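## Task

Take the tube with the light blue cap out of the rack by the window and seat it fully in the rack by the door. It goes in the second row counting from the front and the fourth well counting from the right, viewed from the front of that rack's bench, with every well counted whether it is occupied or not. No tube may touch the floor. Every other tube must also end fully seated in a rack. The tubes are glass and break if they drop more than a few centimetres, which is roughly a well's depth, or are knocked hard. At the end, release the tube and move the robot away. The robot must not fall or end up leaning. The result has to stay in place without the robot holding it.

## Robot and tools

Robot: a Hello Robot Stretch 4 with one arm. It has an omni-wheel base, a lift that rides up a mast, a telescoping arm that reaches forward, a three-joint wrist (yaw, pitch, roll) and a two-finger gripper. It stands about 1.6 m tall, and the base rim lies within 0.23 m of the base origin. A loose object may occasionally get a brief shove from outside.

Frames: the base frame has its origin on the floor under the base centre, with x forward, y left and z up. hand_pose is a point between the open fingertips, given in the base frame. Its printed value can be slightly off. The odometry frame is the base frame as it was when the scene began. Headings are positive to the left and run from -3.142 to 3.142.

execute_actions takes "actions", a list holding one action or none, and an optional "cameras" list. The camera names are head_camera, head_left_camera, head_right_camera, wrist_camera and all. Leaving it out, or giving null or ["all"], returns every camera; [] returns none. An empty actions list only reports the state and the images. An action holds "base", "joints" or both, and may add "pace" and "contact_limits". The alternative is {"end_of_arm": "enable_torque"} on its own.

"base" holds exactly one key, and each is a relative move counted from the base's last reported position. translate_m drives straight in metres, forward positive, from -2 to 2. strafe_m slides sideways in metres, left positive, from -2 to 2. rotate_rad turns in place in radians, counter-clockwise seen from above positive, from -3.2 to 3.2.

"joints" is a single object keyed by joint name. Each value is an absolute target, not an offset:
- lift_m: 0 to 1.2 m.
- arm_m: extension, 0 to 0.55 m.
- wrist_yaw_rad: -1.134 to 4.276. 0 points forward, positive turns left, about 3.14 folds it back, and above 3.4 the arm may block it.
- wrist_pitch_rad: -1.117 to 4.259. 0 is level and 1.57 points straight down.
- wrist_roll_rad: -1.117 to 4.259. At 0 both fingers are level; positive turns clockwise as seen from behind the gripper.
- gripper_m: fingertip gap in metres, -0.038 to 0.141. Values below 0 press the fingertips together.
An out-of-range joint target is clipped to the limit and still runs. Any other bad value or unknown key rejects the whole call, and nothing moves. A joint you leave out may still be driving toward its previous target.

"pace" is one of "slow", "default", "fast" or "max". Base speed rises from about 0.1 to 0.6 m/s across these, and is reduced when the lift is high. "contact_limits" accepts only arm_m, from 0 (gentlest) to 0.75 (firmest); the default is 0.5. It sets how much force the arm may use before it halts. At the start of a scene, the wrist can be unfolded by sending lift_m 0.4 together with wrist_yaw_rad 0.

wait: seconds, from 0 to 10. Nothing new is commanded, and it returns the same report as an empty action. zoom_image: camera plus region [x0, y0, x1, y1] in pixels of that camera's latest image, measured from its top-left corner, at most 504 by 504. Image sizes are: head_camera 420x560, head_left_camera and head_right_camera 420x672 (fisheye), wrist_camera 616x392. read_manual: only returns licence texts. finished_scene: scene (1 or 2) closes the current scene for good and reports whether it succeeded. The goal must already be met and stable when you call it.

Result lines:
- joint_positions.
- hand_pose.
- base_odometry, which counts wheel turns, so wheel slip shows up as travel.
- turned_by_wheels and turned_by_imu. If these differ by more than about 0.1 rad, the base collided or slipped.
- base_tilt, in degrees, with forward and right positive.
- lidar_m: 12 distances for 30-degree sectors. The first points straight ahead and they go counter-clockwise: 4th left, 7th behind, 10th right. "-" means nothing seen, or something closer than 0.25 m. The lidar misses glass and thin legs.
- wrist_depth_mm: a 7x7 grid of depths from 100 to 2000 mm, starting top-left.
- motor_effort: percent of maximum, with the peak in brackets.
- base_status and joint_status: done, off_target, contact_stop_at_<key>, limit_stop_at_<name> or torque_fault.
- on_its_own: reports things the call did not command, such as held targets and efforts or tilt that look unusual.
- pictures: lists the images in the order they come.
If a call reports a stop, any later motion or finish calls in the same reply are skipped.

Gripping: command a gap narrower than the tube. Squeezing harder pulls the tube toward the wrist, and opening pushes it back out. Neither the reading nor "done" proves you are holding anything. A firm grip at gripper_m of 0 or more usually shows up as a change in the gripper effort. Fingertips pressed onto a surface can get stuck; raise the lift to free them.

Hazards to avoid:
- Dropping tubes from higher than about a well's depth. Lower each tube slowly into its well and only then open the gripper.
- Knocking the racks or other tubes.
- Pushing hard with the arm. A contact stop leaves the lift, arm or wheels slack.
- Wrist torque faults. These come from pressing the gripper into something; clear one with enable_torque.
- Self-collision stops. These are likely with the gripper tilted up and rolled.
- Tipping, which happens more easily with a load, the arm extended past 0.2, fast motion or a high gripper. A lean above 6 degrees halts the lift, arm and wheels.
Between calls, the robot keeps carrying out its last command. Finish each task with the gripper open and withdrawn from the tube.

Each tool is called as name(argument=value, ...), one argument or row to a line, values as JSON.

## Session

execute_actions(
  actions=[],
)

Scene clock: 0.00 s.
base_odometry: x=+0.000 y=+0.000 heading=+0.000 (m, m, rad; odometry frame)
turned_by_wheels: +0.000 (rad since the last result)
turned_by_imu: +0.000 (rad since the last result)
base_tilt: forward=-1.0 right=-0.3 (deg)
lidar_m: 1.39 1.27 1.30 1.69 1.58 1.61 2.03 1.87 1.93 1.11 1.03 1.14
base_status: not commanded
joint_positions: lift_m=+0.289 arm_m=+0.000 wrist_yaw_rad=+3.201 wrist_pitch_rad=-0.006 wrist_roll_rad=+0.000 gripper_m=+0.057
joint_status: not commanded
motor_effort: lift_m=+21 arm_m=-2 wrist_yaw_rad=-1 wrist_pitch_rad=-6 wrist_roll_rad=+1 gripper_m=+1 wheel_0=+0 wheel_1=+0 wheel_2=+0 (%)
hand_pose: x=-0.1225 y=+0.0701 z=+0.4686 quat_wxyz=(-0.030, +0.003, +0.000, +1.000) (m; base frame)
wrist_depth_mm: - 137 137 - - - 1921 / - - 135 - - - 1863 / - 108 135 - - 1708 1464 / - 117 137 - - 1756 1464 / 140 141 - - - 1756 1464 / 211 - 212 1863 198 1708 1499 / 213 1281 1160 144 1205 1060 1118
pictures: head_camera, head_left_camera, head_right_camera, wrist_camera
Images, in order (width x height): head_camera 420x560, head_left_camera 420x672, head_right_camera 420x672, wrist_camera 616x392.

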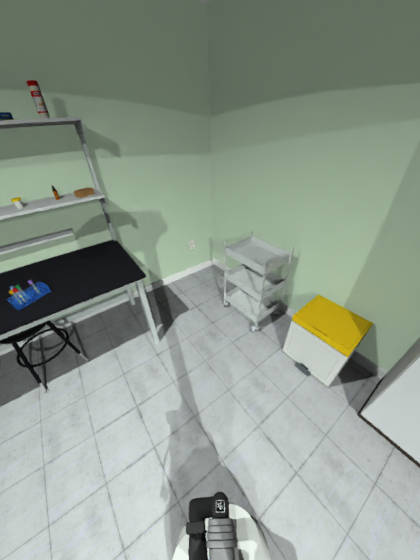

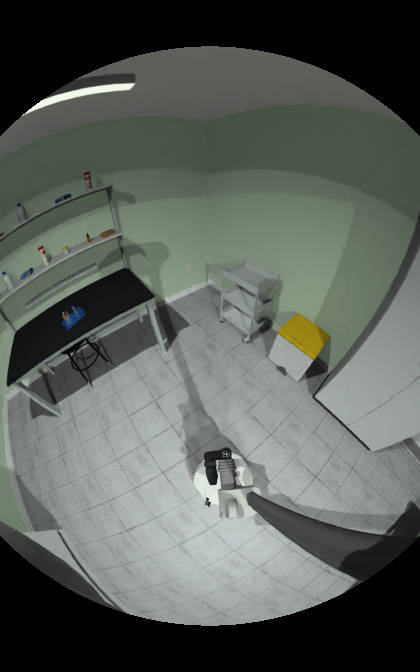

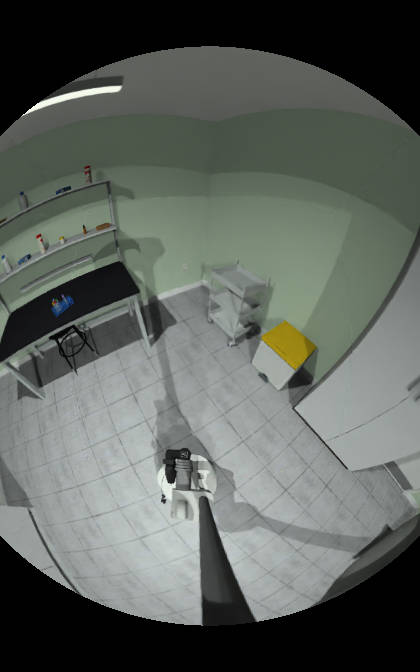

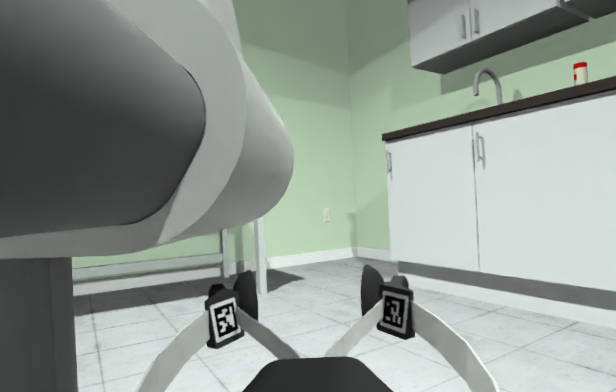

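zoom_image(
  camera="head_camera",
  region=[0, 260, 80, 330],
)

execute_actions(
  actions=[
    {"base": {"rotate_rad": 1.6}, "pace": "fast"},
  ],
  cameras=["head_camera", "head_left_camera"],
)

Region (0, 260, 80, 330) of head_camera's 420x560 image, scaled by 6.300, with more detail than that image has; it fills the top 441 rows of this view, and the rest is white.

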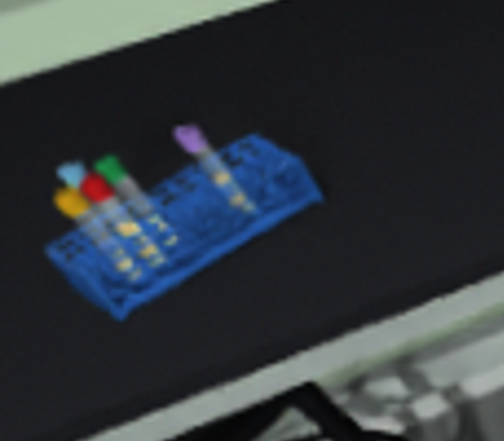

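Scene clock: 5.67 s.
base_odometry: x=+0.000 y=+0.000 heading=+1.600 (m, m, rad; odometry frame)
turned_by_wheels: +1.600 (rad since the last result)
turned_by_imu: +1.619 (rad since the last result)
base_tilt: forward=-0.7 right=-0.3 (deg)
lidar_m: 1.71 1.57 1.61 2.00 1.87 1.91 1.13 1.05 1.13 1.44 1.27 1.30
base_status: done
joint_positions: lift_m=+0.289 arm_m=+0.000 wrist_yaw_rad=+3.201 wrist_pitch_rad=-0.006 wrist_roll_rad=+0.000 gripper_m=+0.057
joint_status: not commanded
motor_effort: lift_m=+21(21) arm_m=-2(2) wrist_yaw_rad=-1(1) wrist_pitch_rad=-5(5) wrist_roll_rad=+1(1) gripper_m=+1(3) wheel_0=-1(10) wheel_1=-2(10) wheel_2=-1(9) (%)
hand_pose: x=-0.1224 y=+0.0701 z=+0.4686 quat_wxyz=(-0.030, +0.003, +0.000, +1.000) (m; base frame)
wrist_depth_mm: - 137 137 1397 - - - / - - 135 1397 - - - / - 108 135 1397 - - - / - 117 137 1397 - - - / 140 141 1205 1366 - - - / 212 1118 212 1366 198 1708 1661 / 213 1098 1160 144 1205 1060 1118
pictures: head_camera, head_left_camera
Images, in order (width x height): head_camera 420x560, head_left_camera 420x672.

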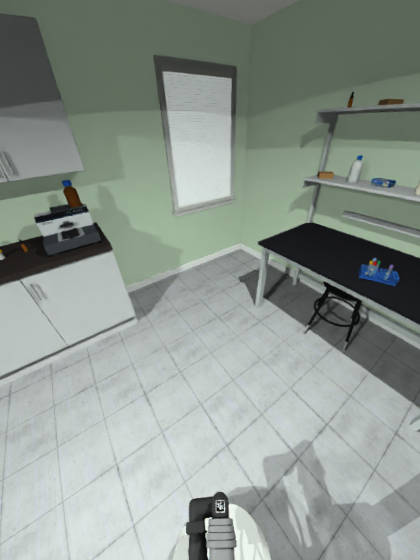

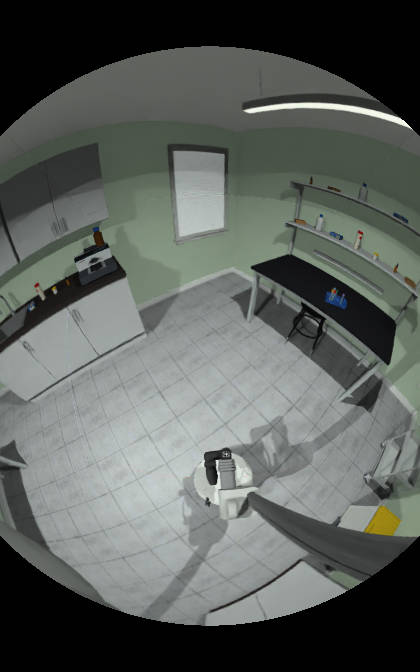

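execute_actions(
  actions=[
    {"base": {"rotate_rad": -0.52}, "pace": "fast"},
  ],
  cameras=["head_camera"],
)

execute_actions(
  actions=[
    {"base": {"translate_m": 1.05}, "joints": {"lift_m": 1.1}, "pace": "fast"},
  ],
  cameras=["head_camera"],
)

execute_actions(
  actions=[
    {"base": {"rotate_rad": -0.57}, "joints": {"wrist_yaw_rad": 0, "wrist_pitch_rad": 0.8}, "pace": "fast"},
  ],
)

Scene clock: 36.00 s.
base_odometry: x=+0.000 y=+0.000 heading=+1.080 (m, m, rad; odometry frame)
turned_by_wheels: -0.520 (rad since the last result)
turned_by_imu: -0.524 (rad since the last result)
base_tilt: forward=-0.9 right=-0.2 (deg)
lidar_m: 1.30 1.71 1.58 1.61 2.01 1.87 1.91 1.10 1.04 1.13 1.44 1.25
base_status: done
joint_positions: lift_m=+0.289 arm_m=+0.000 wrist_yaw_rad=+3.201 wrist_pitch_rad=-0.006 wrist_roll_rad=+0.000 gripper_m=+0.057
joint_status: not commanded
motor_effort: lift_m=+21(21) arm_m=-2(2) wrist_yaw_rad=-1(1) wrist_pitch_rad=-6(5) wrist_roll_rad=+1(2) gripper_m=-5(0) wheel_0=+0(5) wheel_1=+0(10) wheel_2=-1(8) (%)
hand_pose: x=-0.1224 y=+0.0701 z=+0.4686 quat_wxyz=(-0.030, +0.003, +0.000, +1.000) (m; base frame)
wrist_depth_mm: - 137 137 - - - - / - - 135 - - - - / - 108 135 - - - - / - 117 137 - - - - / 140 141 - - - - - / 211 1281 212 1921 198 1708 1661 / 213 1205 1160 144 1182 1078 1118
pictures: head_camera
Images, in order (width x height): head_camera 420x560.

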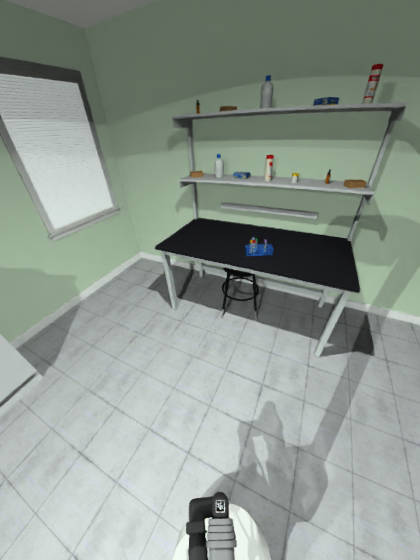

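Scene clock: 39.90 s.
base_odometry: x=+0.495 y=+0.926 heading=+1.080 (m, m, rad; odometry frame)
turned_by_wheels: +0.000 (rad since the last result)
turned_by_imu: -0.002 (rad since the last result)
base_tilt: forward=-0.7 right=-0.3 (deg)
lidar_m: 0.36 0.47 1.73 1.35 1.52 2.81 2.36 1.67 1.53 0.55 0.36 0.34
base_status: done
joint_positions: lift_m=+1.100 arm_m=+0.000 wrist_yaw_rad=+3.201 wrist_pitch_rad=-0.006 wrist_roll_rad=+0.000 gripper_m=+0.057
joint_status: all done
motor_effort: lift_m=+23(27) arm_m=-2(2) wrist_yaw_rad=-1(1) wrist_pitch_rad=-5(5) wrist_roll_rad=+1(1) gripper_m=-1(6) wheel_0=+0(11) wheel_1=+2(9) wheel_2=+2(13) (%)
hand_pose: x=-0.1224 y=+0.0701 z=+1.2799 quat_wxyz=(-0.030, +0.003, +0.000, +1.000) (m; base frame)
wrist_depth_mm: - 137 137 - - - - / - - 135 - - - - / - 108 135 - - - - / - 117 137 - - - - / 139 141 - - - - - / 212 1808 212 - 198 - - / 213 1756 - 144 - - -
pictures: head_camera
Images, in order (width x height): head_camera 420x560.

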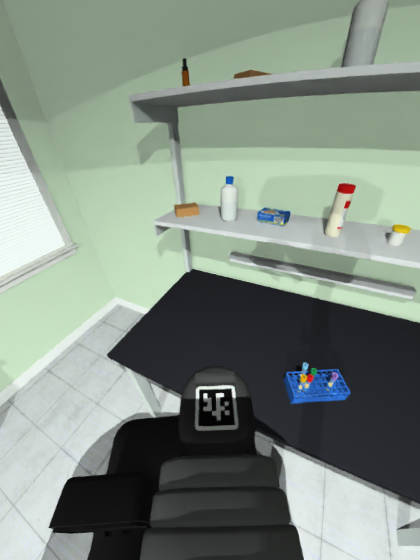

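Scene clock: 42.30 s.
base_odometry: x=+0.495 y=+0.926 heading=+0.510 (m, m, rad; odometry frame)
turned_by_wheels: -0.569 (rad since the last result)
turned_by_imu: -0.575 (rad since the last result)
base_tilt: forward=-1.0 right=-0.2 (deg)
lidar_m: 0.35 0.35 0.45 1.72 1.34 1.49 3.53 2.90 1.69 1.52 0.57 0.37
base_status: done
joint_positions: lift_m=+1.100 arm_m=+0.000 wrist_yaw_rad=+0.000 wrist_pitch_rad=+0.802 wrist_roll_rad=+0.000 gripper_m=+0.057
joint_status: all done
motor_effort: lift_m=+23(23) arm_m=-2(2) wrist_yaw_rad=-2(9) wrist_pitch_rad=-4(3) wrist_roll_rad=+1(1) gripper_m=-4(3) wheel_0=+3(5) wheel_1=+4(8) wheel_2=+2(7) (%)
hand_pose: x=+0.3715 y=-0.0873 z=+1.0708 quat_wxyz=(+0.921, +0.000, +0.390, +0.000) (m; base frame)
wrist_depth_mm: 788 809 842 866 878 960 960 / 917 946 946 960 976 976 1098 / 854 854 831 831 809 820 798 / 732 715 715 707 707 699 691 / 634 627 621 559 609 615 609 / 559 554 211 535 198 544 539 / 504 500 488 144 492 477 488
pictures: head_camera, head_left_camera, head_right_camera, wrist_camera
Images, in order (width x height): head_camera 420x560, head_left_camera 420x672, head_right_camera 420x672, wrist_camera 616x392.

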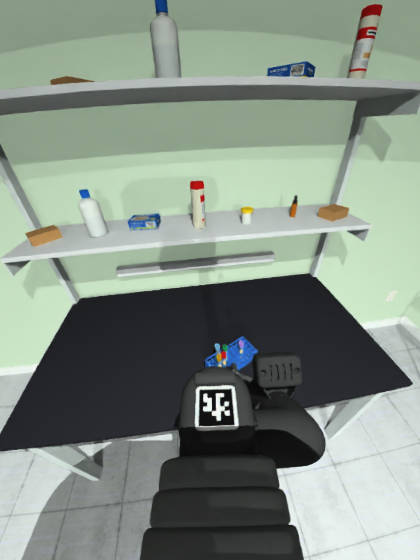

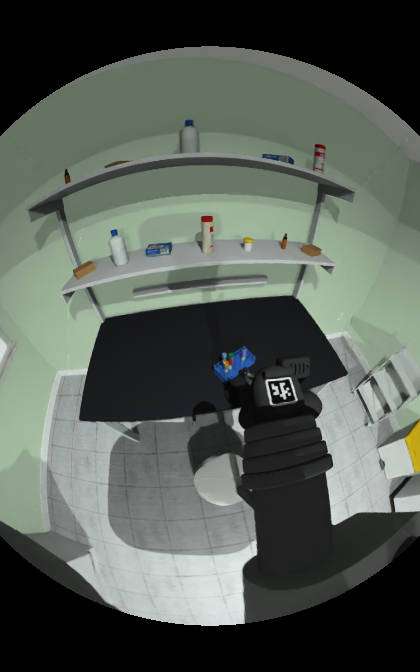

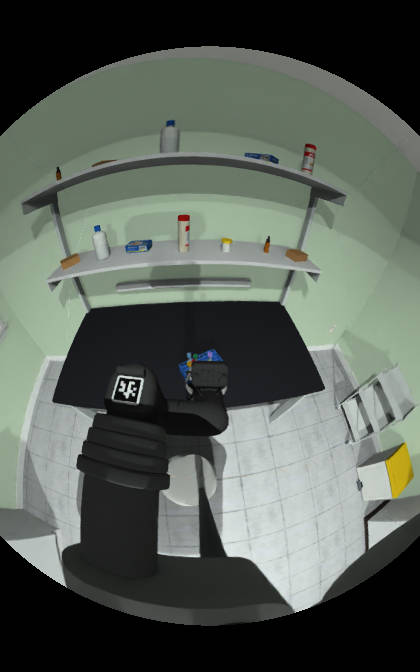

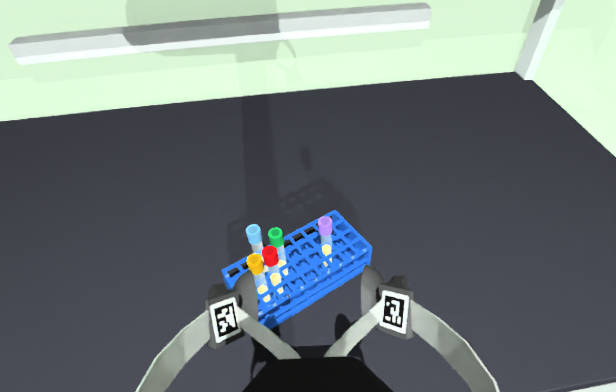

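zoom_image(
  camera="wrist_camera",
  region=[210, 195, 390, 335],
)

Region (210, 195, 390, 335) of wrist_camera's 616x392 image, scaled by 2.800.

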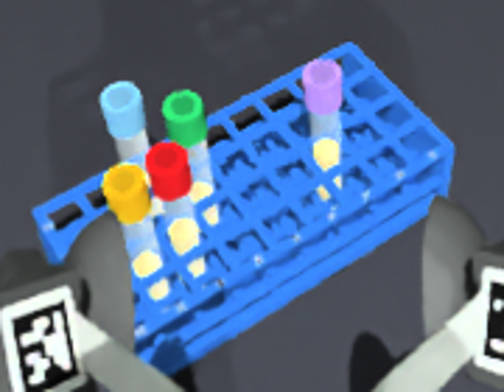

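execute_actions(
  actions=[
    {"joints": {"arm_m": 0.35, "wrist_pitch_rad": 1.57, "gripper_m": 0.1}, "pace": "fast"},
  ],
  cameras=["head_camera", "wrist_camera"],
)

Scene clock: 94.87 s.
base_odometry: x=+0.495 y=+0.926 heading=+0.510 (m, m, rad; odometry frame)
turned_by_wheels: +0.000 (rad since the last result)
turned_by_imu: +0.002 (rad since the last result)
base_tilt: forward=-0.9 right=-0.3 (deg)
lidar_m: 0.34 0.35 0.45 1.70 1.34 1.48 3.52 2.90 1.69 1.51 0.57 0.37
base_status: not commanded
joint_positions: lift_m=+1.100 arm_m=+0.349 wrist_yaw_rad=+0.000 wrist_pitch_rad=+1.570 wrist_roll_rad=+0.000 gripper_m=+0.100
joint_status: all done
motor_effort: lift_m=+23(23) arm_m=+4(4) wrist_yaw_rad=-2(2) wrist_pitch_rad=+1(7) wrist_roll_rad=+1(2) gripper_m=-2(1) wheel_0=+3(3) wheel_1=+4(4) wheel_2=+1(1) (%)
hand_pose: x=+0.5204 y=-0.0874 z=+0.9896 quat_wxyz=(+0.707, +0.000, +0.707, +0.000) (m; base frame)
wrist_depth_mm: 449 452 452 452 452 452 455 / 449 445 452 449 452 452 455 / 449 449 449 442 452 452 455 / 445 449 442 436 449 452 455 / 449 449 399 449 449 452 452 / 445 445 213 449 198 452 452 / 449 445 449 145 449 1205 1205
pictures: head_camera, wrist_camera
Images, in order (width x height): head_camera 420x560, wrist_camera 616x392.

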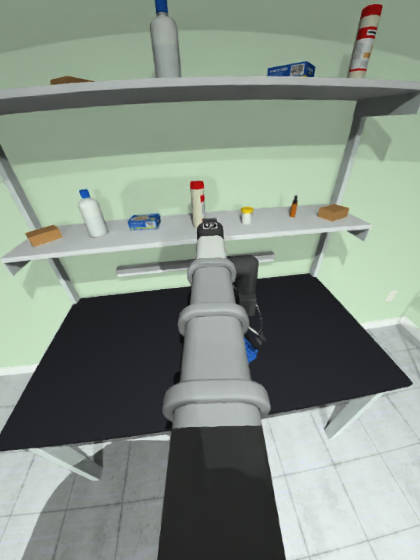

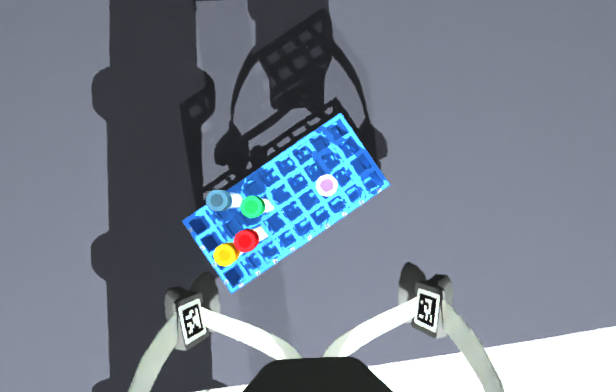

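zoom_image(
  camera="wrist_camera",
  region=[170, 100, 400, 300],
)

Region (170, 100, 400, 300) of wrist_camera's 616x392 image, scaled by 2.191; it fills the top 438 rows of this view, and the rest is white.

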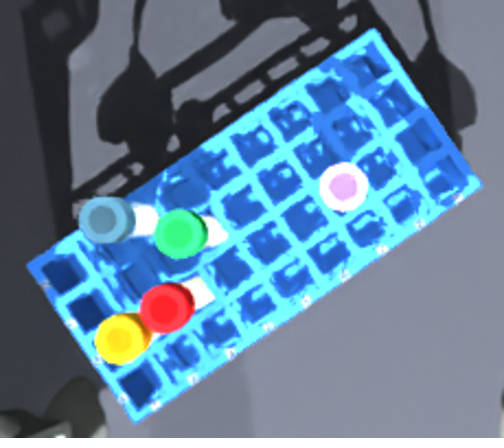

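execute_actions(
  actions=[
    {"base": {"strafe_m": 0.035}, "joints": {"arm_m": 0.326, "wrist_yaw_rad": 1.065, "gripper_m": 0.032, "lift_m": 1.055}},
  ],
  cameras=["head_right_camera", "wrist_camera"],
)

Scene clock: 136.20 s.
base_odometry: x=+0.478 y=+0.957 heading=+0.511 (m, m, rad; odometry frame)
turned_by_wheels: +0.000 (rad since the last result)
turned_by_imu: +0.002 (rad since the last result)
base_tilt: forward=-0.9 right=-0.2 (deg)
lidar_m: 0.33 0.33 0.44 1.70 1.33 1.44 3.51 2.93 1.74 1.54 0.58 0.36
base_status: done
joint_positions: lift_m=+1.055 arm_m=+0.327 wrist_yaw_rad=+1.065 wrist_pitch_rad=+1.570 wrist_roll_rad=+0.000 gripper_m=+0.032
joint_status: all done
motor_effort: lift_m=+18(22) arm_m=-4(3) wrist_yaw_rad=+0(9) wrist_pitch_rad=+1(0) wrist_roll_rad=+1(1) gripper_m=-3(1) wheel_0=+3(14) wheel_1=+0(11) wheel_2=+0(1) (%)
hand_pose: x=+0.5743 y=-0.0422 z=+0.9449 quat_wxyz=(+0.609, -0.359, +0.609, +0.359) (m; base frame)
wrist_depth_mm: 404 407 407 404 407 407 407 / 404 404 404 404 407 407 407 / 404 404 404 404 407 407 407 / 402 404 404 404 407 407 407 / 946 404 404 392 407 404 404 / 946 404 397 286 195 407 404 / 946 931 404 153 349 407 404
pictures: head_right_camera, wrist_camera
Images, in order (width x height): head_right_camera 420x672, wrist_camera 616x392.

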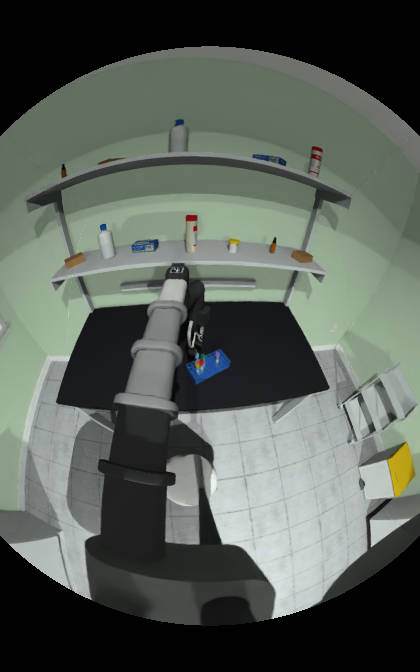

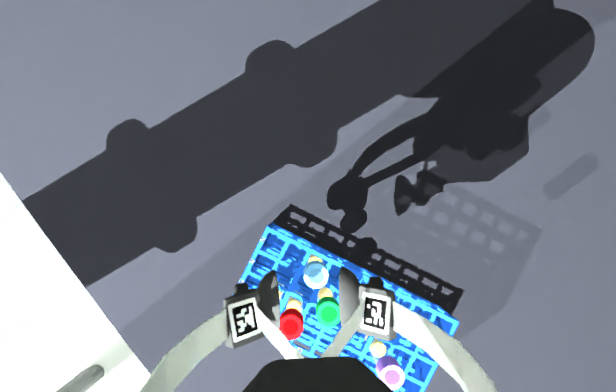

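zoom_image(
  camera="wrist_camera",
  region=[210, 210, 420, 392],
)

Region (210, 210, 420, 392) of wrist_camera's 616x392 image, scaled by 2.400; it fills the top 437 rows of this view, and the rest is white.

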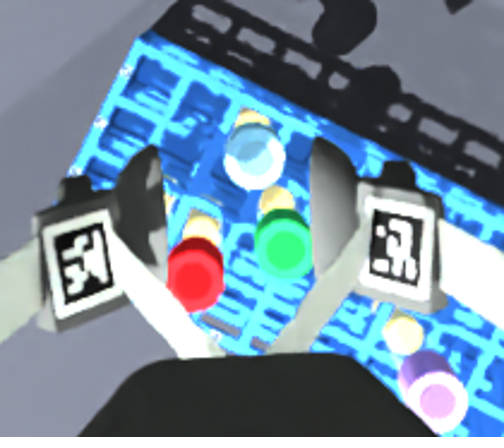

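execute_actions(
  actions=[
    {"joints": {"arm_m": 0.334, "wrist_yaw_rad": 1.107, "gripper_m": 0.026, "lift_m": 1.035}},
  ],
  cameras=["head_right_camera", "wrist_camera"],
)

zoom_image(
  camera="wrist_camera",
  region=[210, 210, 420, 392],
)

Scene clock: 156.93 s.
base_odometry: x=+0.478 y=+0.957 heading=+0.511 (m, m, rad; odometry frame)
turned_by_wheels: +0.000 (rad since the last result)
turned_by_imu: +0.001 (rad since the last result)
base_tilt: forward=-1.0 right=-0.4 (deg)
lidar_m: 0.33 0.34 0.45 1.69 1.32 1.44 3.53 2.93 1.72 1.55 0.56 0.37
base_status: not commanded
joint_positions: lift_m=+1.035 arm_m=+0.333 wrist_yaw_rad=+1.107 wrist_pitch_rad=+1.570 wrist_roll_rad=+0.000 gripper_m=+0.026
joint_status: all done
motor_effort: lift_m=+19(21) arm_m=+4(5) wrist_yaw_rad=+0(1) wrist_pitch_rad=+1(1) wrist_roll_rad=+1(1) gripper_m=-3(1) wheel_0=+3(3) wheel_1=+0(0) wheel_2=+0(0) (%)
hand_pose: x=+0.5824 y=-0.0389 z=+0.9249 quat_wxyz=(+0.602, -0.371, +0.601, +0.372) (m; base frame)
wrist_depth_mm: 384 384 384 387 387 389 389 / 384 387 387 387 387 389 389 / 384 384 387 387 387 389 387 / 384 384 387 384 387 384 387 / 384 387 384 384 387 384 387 / 917 384 353 266 195 384 387 / 931 384 382 156 327 384 387
pictures: head_right_camera, wrist_camera
Images, in order (width x height): head_right_camera 420x672, wrist_camera 616x392.

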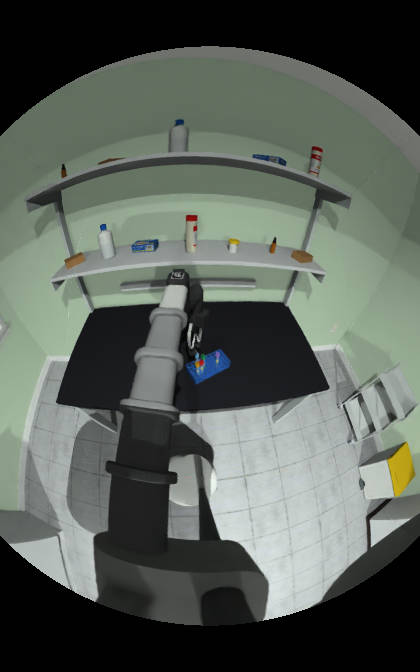

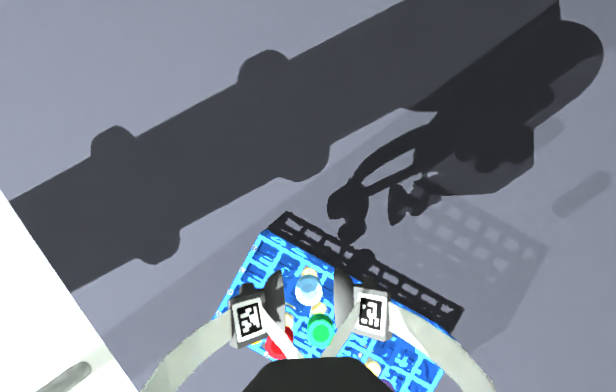

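Region (210, 210, 420, 392) of wrist_camera's 616x392 image, scaled by 2.400; it fills the top 437 rows of this view, and the rest is white.

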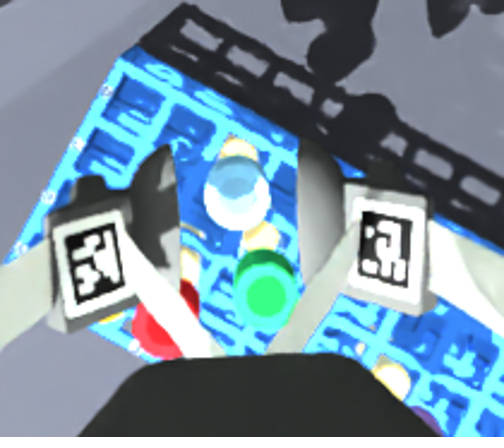

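execute_actions(
  actions=[
    {"joints": {"wrist_yaw_rad": 1.132, "lift_m": 1.012}},
  ],
  cameras=["head_right_camera", "wrist_camera"],
)

zoom_image(
  camera="wrist_camera",
  region=[210, 210, 420, 392],
)

zoom_image(
  camera="head_right_camera",
  region=[165, 310, 255, 400],
)

Scene clock: 176.17 s.
base_odometry: x=+0.478 y=+0.957 heading=+0.511 (m, m, rad; odometry frame)
turned_by_wheels: +0.000 (rad since the last result)
turned_by_imu: +0.001 (rad since the last result)
base_tilt: forward=-0.8 right=-0.3 (deg)
lidar_m: 0.33 0.36 0.44 1.68 1.30 1.43 3.53 2.92 1.73 1.55 0.57 0.36
base_status: not commanded
joint_positions: lift_m=+1.012 arm_m=+0.333 wrist_yaw_rad=+1.132 wrist_pitch_rad=+1.570 wrist_roll_rad=+0.000 gripper_m=+0.026
joint_status: all done
motor_effort: lift_m=+19(18) arm_m=+5(5) wrist_yaw_rad=+0(4) wrist_pitch_rad=+1(1) wrist_roll_rad=+1(1) gripper_m=-2(7) wheel_0=+3(3) wheel_1=+1(0) wheel_2=+0(0) (%)
hand_pose: x=+0.5833 y=-0.0370 z=+0.9019 quat_wxyz=(+0.597, -0.379, +0.597, +0.379) (m; base frame)
wrist_depth_mm: 362 364 364 364 366 366 366 / 364 364 362 364 364 366 366 / 359 362 364 364 364 364 366 / 362 364 364 362 364 362 364 / 362 362 362 362 364 364 364 / 904 362 347 243 195 362 364 / 904 359 332 156 306 362 362
pictures: head_right_camera, wrist_camera
Images, in order (width x height): head_right_camera 420x672, wrist_camera 616x392.

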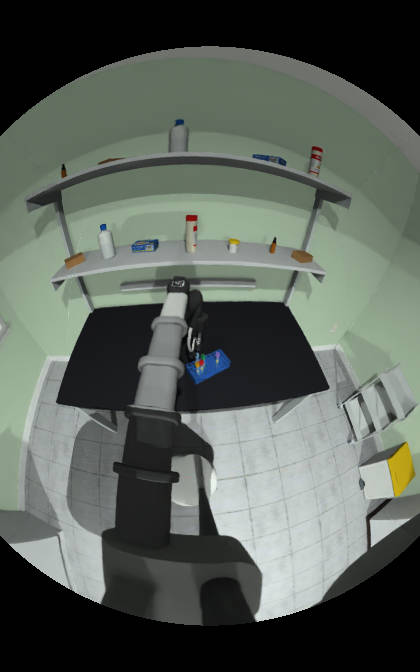

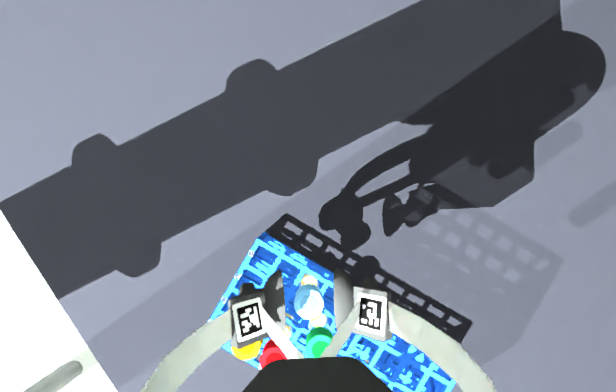

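Region (210, 210, 420, 392) of wrist_camera's 616x392 image, scaled by 2.400; it fills the top 437 rows of this view, and the rest is white.

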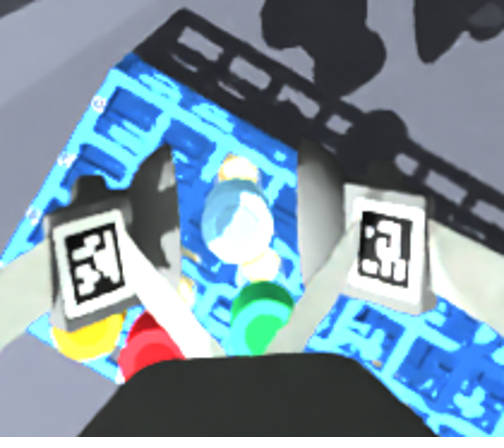

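Region (165, 310, 255, 400) of head_right_camera's 420x672 image, scaled by 5.600, with more detail than that image has.

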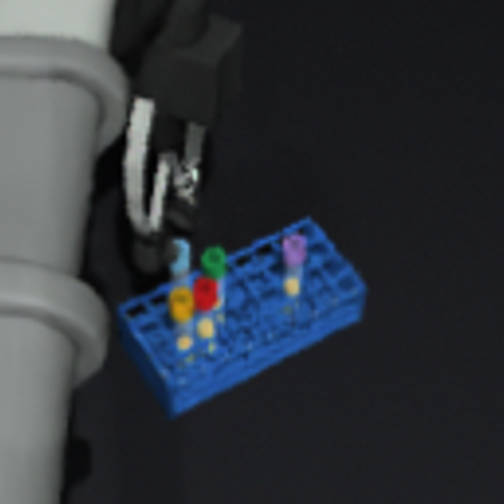

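execute_actions(
  actions=[
    {"joints": {"lift_m": 0.99}},
  ],
  cameras=["head_right_camera", "wrist_camera"],
)

zoom_image(
  camera="wrist_camera",
  region=[210, 210, 420, 392],
)

zoom_image(
  camera="head_right_camera",
  region=[165, 310, 255, 400],
)

Scene clock: 182.73 s.
base_odometry: x=+0.478 y=+0.957 heading=+0.511 (m, m, rad; odometry frame)
turned_by_wheels: +0.000 (rad since the last result)
turned_by_imu: +0.001 (rad since the last result)
base_tilt: forward=-0.9 right=-0.3 (deg)
lidar_m: 0.32 0.35 0.43 1.70 1.31 1.43 3.53 2.91 1.73 1.54 0.55 0.37
base_status: not commanded
joint_positions: lift_m=+0.990 arm_m=+0.333 wrist_yaw_rad=+1.132 wrist_pitch_rad=+1.570 wrist_roll_rad=+0.000 gripper_m=+0.026
joint_status: all done
motor_effort: lift_m=+18(21) arm_m=+5(5) wrist_yaw_rad=+0(0) wrist_pitch_rad=+1(1) wrist_roll_rad=+1(1) gripper_m=-5(4) wheel_0=+3(3) wheel_1=+0(0) wheel_2=+0(0) (%)
hand_pose: x=+0.5833 y=-0.0370 z=+0.8799 quat_wxyz=(+0.597, -0.379, +0.597, +0.379) (m; base frame)
wrist_depth_mm: 340 342 342 343 342 342 343 / 342 342 342 342 342 342 342 / 340 340 340 342 342 342 342 / 340 340 340 342 342 342 342 / 340 338 342 340 342 342 342 / 338 340 283 221 195 342 342 / 878 338 225 156 283 340 340
pictures: head_right_camera, wrist_camera
Images, in order (width x height): head_right_camera 420x672, wrist_camera 616x392.

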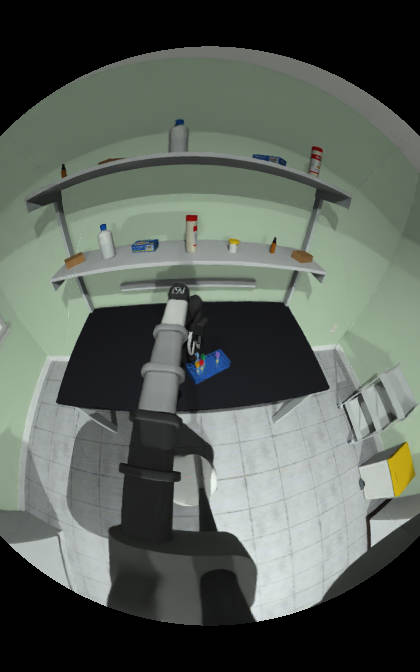

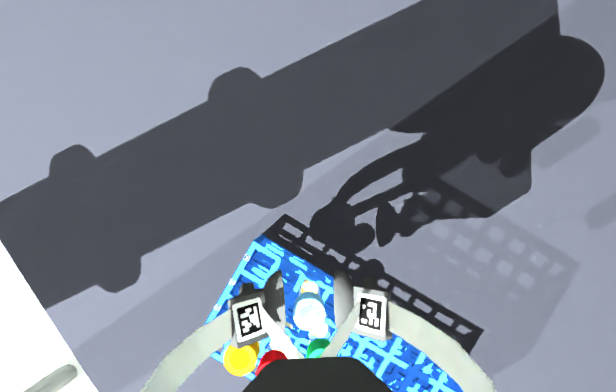

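Region (210, 210, 420, 392) of wrist_camera's 616x392 image, scaled by 2.400; it fills the top 437 rows of this view, and the rest is white.

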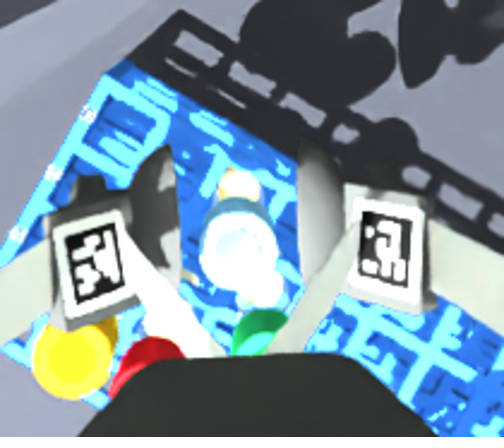

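Region (165, 310, 255, 400) of head_right_camera's 420x672 image, scaled by 5.600, with more detail than that image has.

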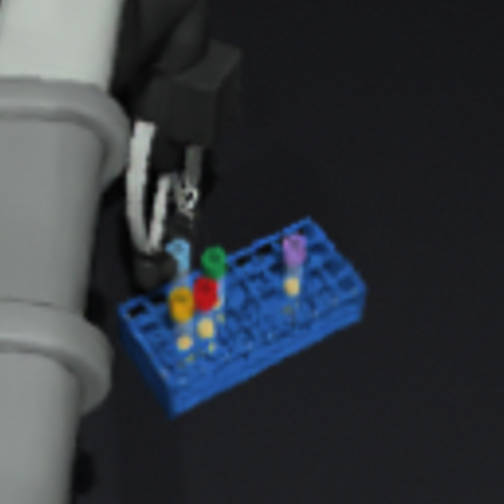

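execute_actions(
  actions=[
    {"joints": {"wrist_yaw_rad": 1.105, "gripper_m": 0.0}},
  ],
  cameras=["head_right_camera", "wrist_camera"],
)

zoom_image(
  camera="wrist_camera",
  region=[210, 210, 420, 392],
)

zoom_image(
  camera="head_right_camera",
  region=[165, 310, 255, 400],
)

Scene clock: 198.23 s.
base_odometry: x=+0.478 y=+0.957 heading=+0.511 (m, m, rad; odometry frame)
turned_by_wheels: +0.000 (rad since the last result)
turned_by_imu: +0.001 (rad since the last result)
base_tilt: forward=-0.8 right=-0.2 (deg)
lidar_m: 0.33 0.34 0.43 1.68 1.30 1.44 3.51 2.90 1.74 1.54 0.57 0.37
base_status: not commanded
joint_positions: lift_m=+0.990 arm_m=+0.333 wrist_yaw_rad=+1.105 wrist_pitch_rad=+1.570 wrist_roll_rad=+0.000 gripper_m=+0.000
joint_status: all done
motor_effort: lift_m=+18(18) arm_m=+5(5) wrist_yaw_rad=-3(5) wrist_pitch_rad=+0(1) wrist_roll_rad=+1(1) gripper_m=-13(12) wheel_0=+3(3) wheel_1=+0(0) wheel_2=+0(0) (%)
hand_pose: x=+0.5823 y=-0.0390 z=+0.8799 quat_wxyz=(+0.602, -0.371, +0.602, +0.371) (m; base frame)
wrist_depth_mm: 340 340 342 342 342 343 343 / 340 342 342 342 342 342 342 / 338 342 342 340 342 342 342 / 340 342 342 340 342 343 340 / 340 340 340 340 340 342 342 / 340 340 282 217 189 340 342 / 878 340 252 221 283 297 342
pictures: head_right_camera, wrist_camera
Images, in order (width x height): head_right_camera 420x672, wrist_camera 616x392.

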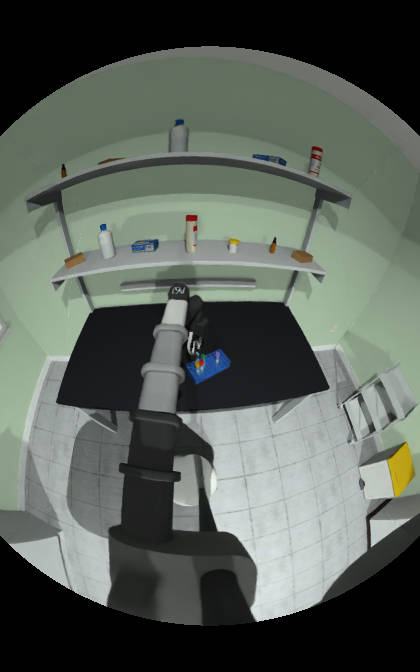

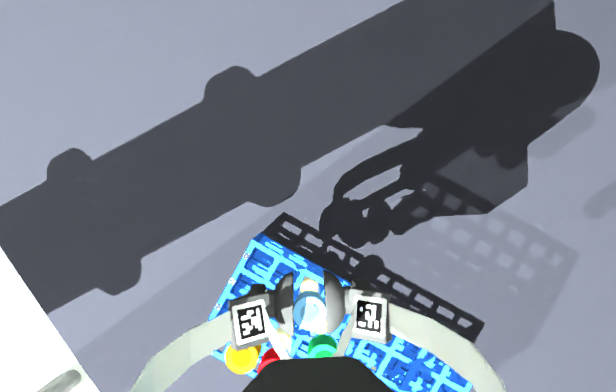

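Region (210, 210, 420, 392) of wrist_camera's 616x392 image, scaled by 2.400; it fills the top 437 rows of this view, and the rest is white.

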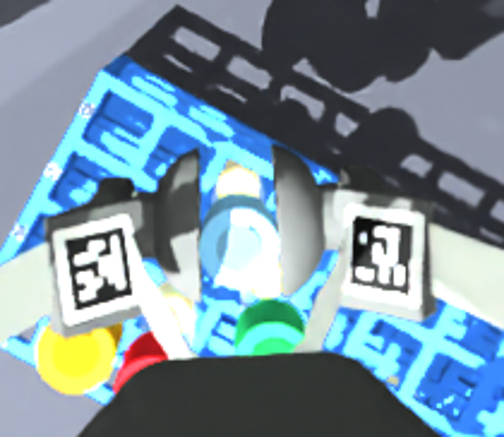

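Region (165, 310, 255, 400) of head_right_camera's 420x672 image, scaled by 5.600, with more detail than that image has.

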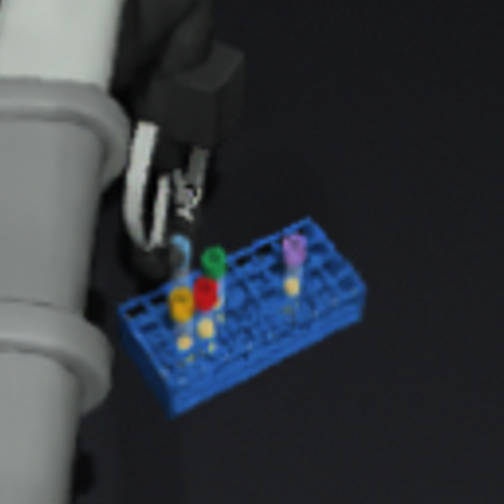

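execute_actions(
  actions=[
    {"joints": {"lift_m": 1.13, "gripper_m": -0.005}},
  ],
  cameras=["head_right_camera", "wrist_camera"],
)

zoom_image(
  camera="wrist_camera",
  region=[210, 210, 420, 392],
)

Scene clock: 204.80 s.
base_odometry: x=+0.478 y=+0.957 heading=+0.511 (m, m, rad; odometry frame)
turned_by_wheels: +0.000 (rad since the last result)
turned_by_imu: +0.002 (rad since the last result)
base_tilt: forward=-1.0 right=-0.3 (deg)
lidar_m: 0.33 0.36 0.43 1.70 1.32 1.43 3.52 2.91 1.76 1.56 0.56 0.36
base_status: not commanded
joint_positions: lift_m=+1.130 arm_m=+0.333 wrist_yaw_rad=+1.105 wrist_pitch_rad=+1.570 wrist_roll_rad=+0.000 gripper_m=-0.005
joint_status: all done
motor_effort: lift_m=+23(23) arm_m=+4(4) wrist_yaw_rad=-3(2) wrist_pitch_rad=+1(1) wrist_roll_rad=+1(1) gripper_m=-15(16) wheel_0=+3(3) wheel_1=+0(0) wheel_2=+0(0) (%)
hand_pose: x=+0.5823 y=-0.0390 z=+1.0195 quat_wxyz=(+0.602, -0.371, +0.602, +0.371) (m; base frame)
wrist_depth_mm: 480 480 484 480 480 480 484 / 480 477 480 480 484 484 484 / 480 480 480 480 477 480 484 / 1229 477 480 480 480 484 480 / 1229 480 480 466 477 480 480 / 1008 1025 473 216 187 477 480 / 1229 1008 477 165 452 480 480
pictures: head_right_camera, wrist_camera
Images, in order (width x height): head_right_camera 420x672, wrist_camera 616x392.

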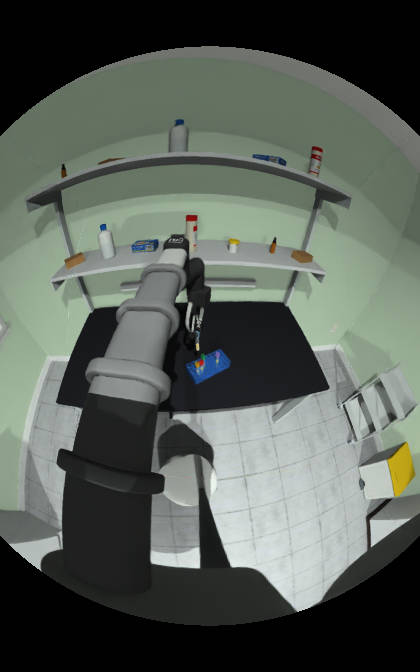

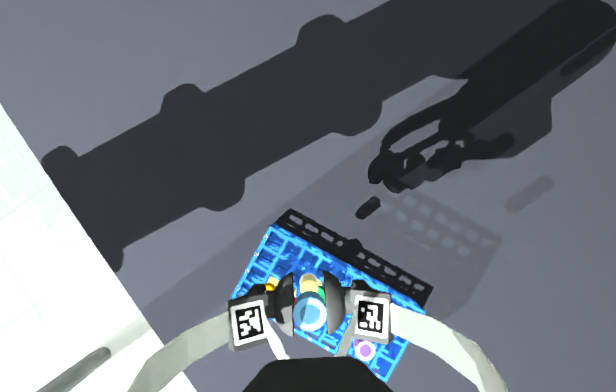

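Region (210, 210, 420, 392) of wrist_camera's 616x392 image, scaled by 2.400; it fills the top 437 rows of this view, and the rest is white.

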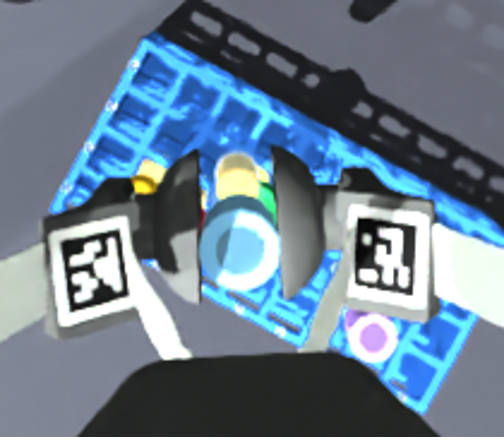

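zoom_image(
  camera="wrist_camera",
  region=[260, 220, 360, 340],
)

zoom_image(
  camera="head_right_camera",
  region=[165, 300, 255, 390],
)

Region (260, 220, 360, 340) of wrist_camera's 616x392 image, scaled by 4.200.

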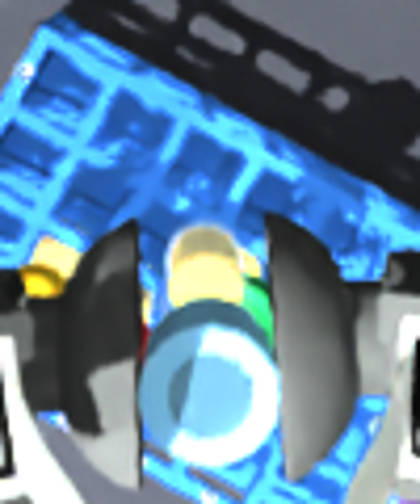

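Region (165, 300, 255, 390) of head_right_camera's 420x672 image, scaled by 5.600, with more detail than that image has.

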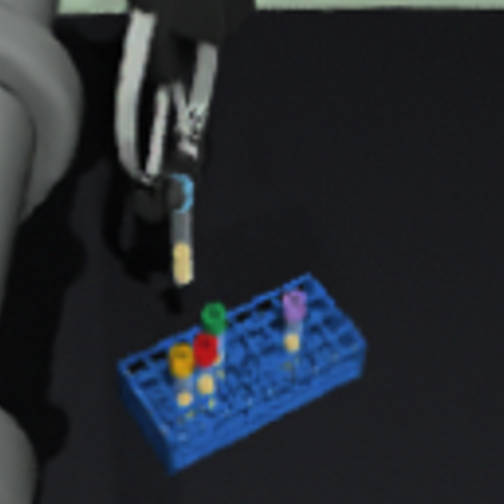

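execute_actions(
  actions=[
    {"base": {"rotate_rad": -2.97}, "joints": {"arm_m": 0.02}},
  ],
  cameras=["head_camera", "head_right_camera", "wrist_camera"],
)

Scene clock: 232.83 s.
base_odometry: x=+0.478 y=+0.956 heading=-2.459 (m, m, rad; odometry frame)
turned_by_wheels: -2.969 (rad since the last result)
turned_by_imu: -2.999 (rad since the last result)
base_tilt: forward=-0.8 right=-0.3 (deg)
lidar_m: 2.81 2.05 1.63 1.55 0.48 0.35 0.33 0.37 0.55 1.70 1.31 1.69
base_status: done
joint_positions: lift_m=+1.130 arm_m=+0.021 wrist_yaw_rad=+1.105 wrist_pitch_rad=+1.570 wrist_roll_rad=+0.000 gripper_m=-0.005
joint_status: all done
motor_effort: lift_m=+23(23) arm_m=-5(4) wrist_yaw_rad=-1(2) wrist_pitch_rad=+0(1) wrist_roll_rad=+1(1) gripper_m=-18(14) wheel_0=+2(8) wheel_1=+4(8) wheel_2=+4(7) (%)
hand_pose: x=+0.2699 y=-0.0391 z=+1.0196 quat_wxyz=(+0.602, -0.371, +0.602, +0.371) (m; base frame)
wrist_depth_mm: 1255 1229 1255 1255 1229 1255 1229 / 1255 1229 1229 1255 1229 1255 1255 / 1229 1229 1229 1255 1255 1255 1255 / 1229 1255 1025 1229 1229 1229 1255 / 1229 1229 1008 1255 1255 1229 1229 / 1229 1229 809 216 188 1229 1229 / 1229 574 1229 165 1229 1229 1255
pictures: head_camera, head_right_camera, wrist_camera
Images, in order (width x height): head_camera 420x560, head_right_camera 420x672, wrist_camera 616x392.

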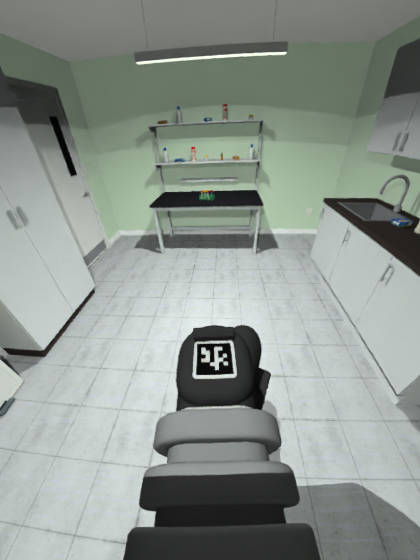

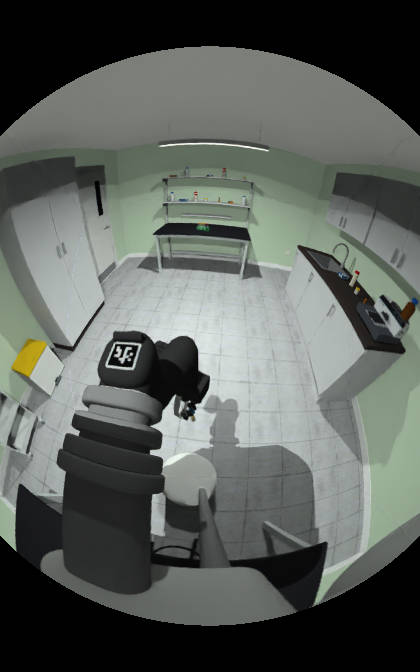

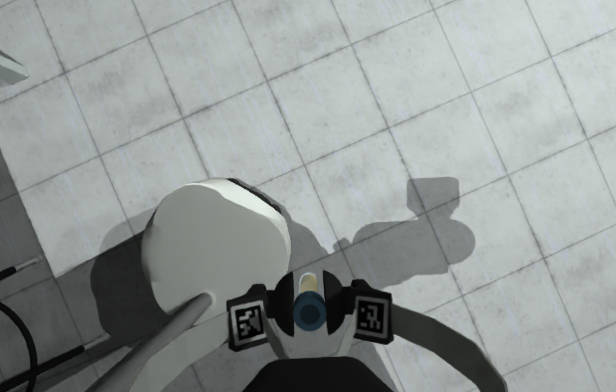

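execute_actions(
  actions=[
    {"base": {"translate_m": 2.0}, "joints": {"wrist_yaw_rad": 0.0}, "pace": "fast"},
  ],
  cameras=["head_camera", "head_right_camera"],
)

Scene clock: 248.17 s.
base_odometry: x=-1.073 y=-0.306 heading=-2.458 (m, m, rad; odometry frame)
turned_by_wheels: +0.000 (rad since the last result)
turned_by_imu: -0.004 (rad since the last result)
base_tilt: forward=-0.8 right=-0.1 (deg)
lidar_m: 0.82 0.87 1.89 1.40 1.44 2.37 3.00 1.68 1.27 1.23 1.32 0.85
base_status: done
joint_positions: lift_m=+1.130 arm_m=+0.021 wrist_yaw_rad=+0.000 wrist_pitch_rad=+1.570 wrist_roll_rad=+0.000 gripper_m=-0.005
joint_status: all done
motor_effort: lift_m=+23(23) arm_m=-4(5) wrist_yaw_rad=-2(11) wrist_pitch_rad=+1(1) wrist_roll_rad=+1(1) gripper_m=-15(14) wheel_0=+2(6) wheel_1=+4(7) wheel_2=-1(10) (%)
hand_pose: x=+0.1919 y=-0.0874 z=+1.0196 quat_wxyz=(+0.707, +0.000, +0.707, +0.000) (m; base frame)
wrist_depth_mm: 1229 1229 1255 1255 1255 1255 1229 / 1229 1229 1255 1229 1255 1255 1229 / 1229 1255 1229 1229 1229 1255 1255 / 1229 1229 1255 1229 1255 1255 1229 / 1229 1205 1042 1025 1255 1229 1229 / 1229 1229 1008 216 187 1255 1229 / 1205 1229 1229 165 1229 1255 1255
pictures: head_camera, head_right_camera
Images, in order (width x height): head_camera 420x560, head_right_camera 420x672.

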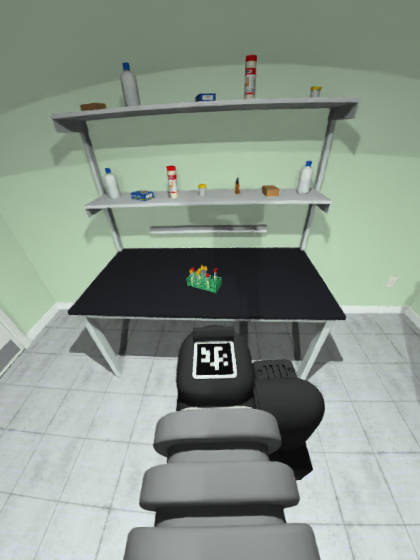

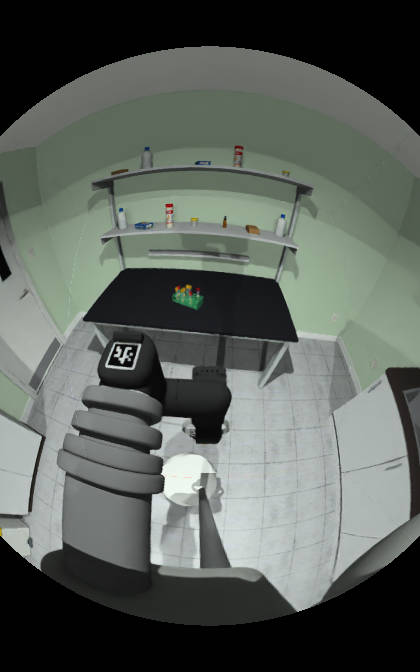

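zoom_image(
  camera="head_camera",
  region=[175, 255, 235, 305],
)

Region (175, 255, 235, 305) of head_camera's 420x560 image, scaled by 8.400, with more detail than that image has.

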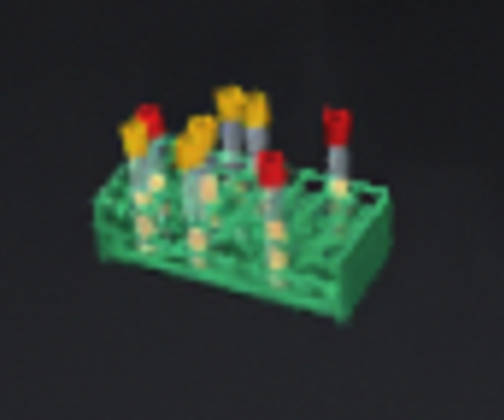

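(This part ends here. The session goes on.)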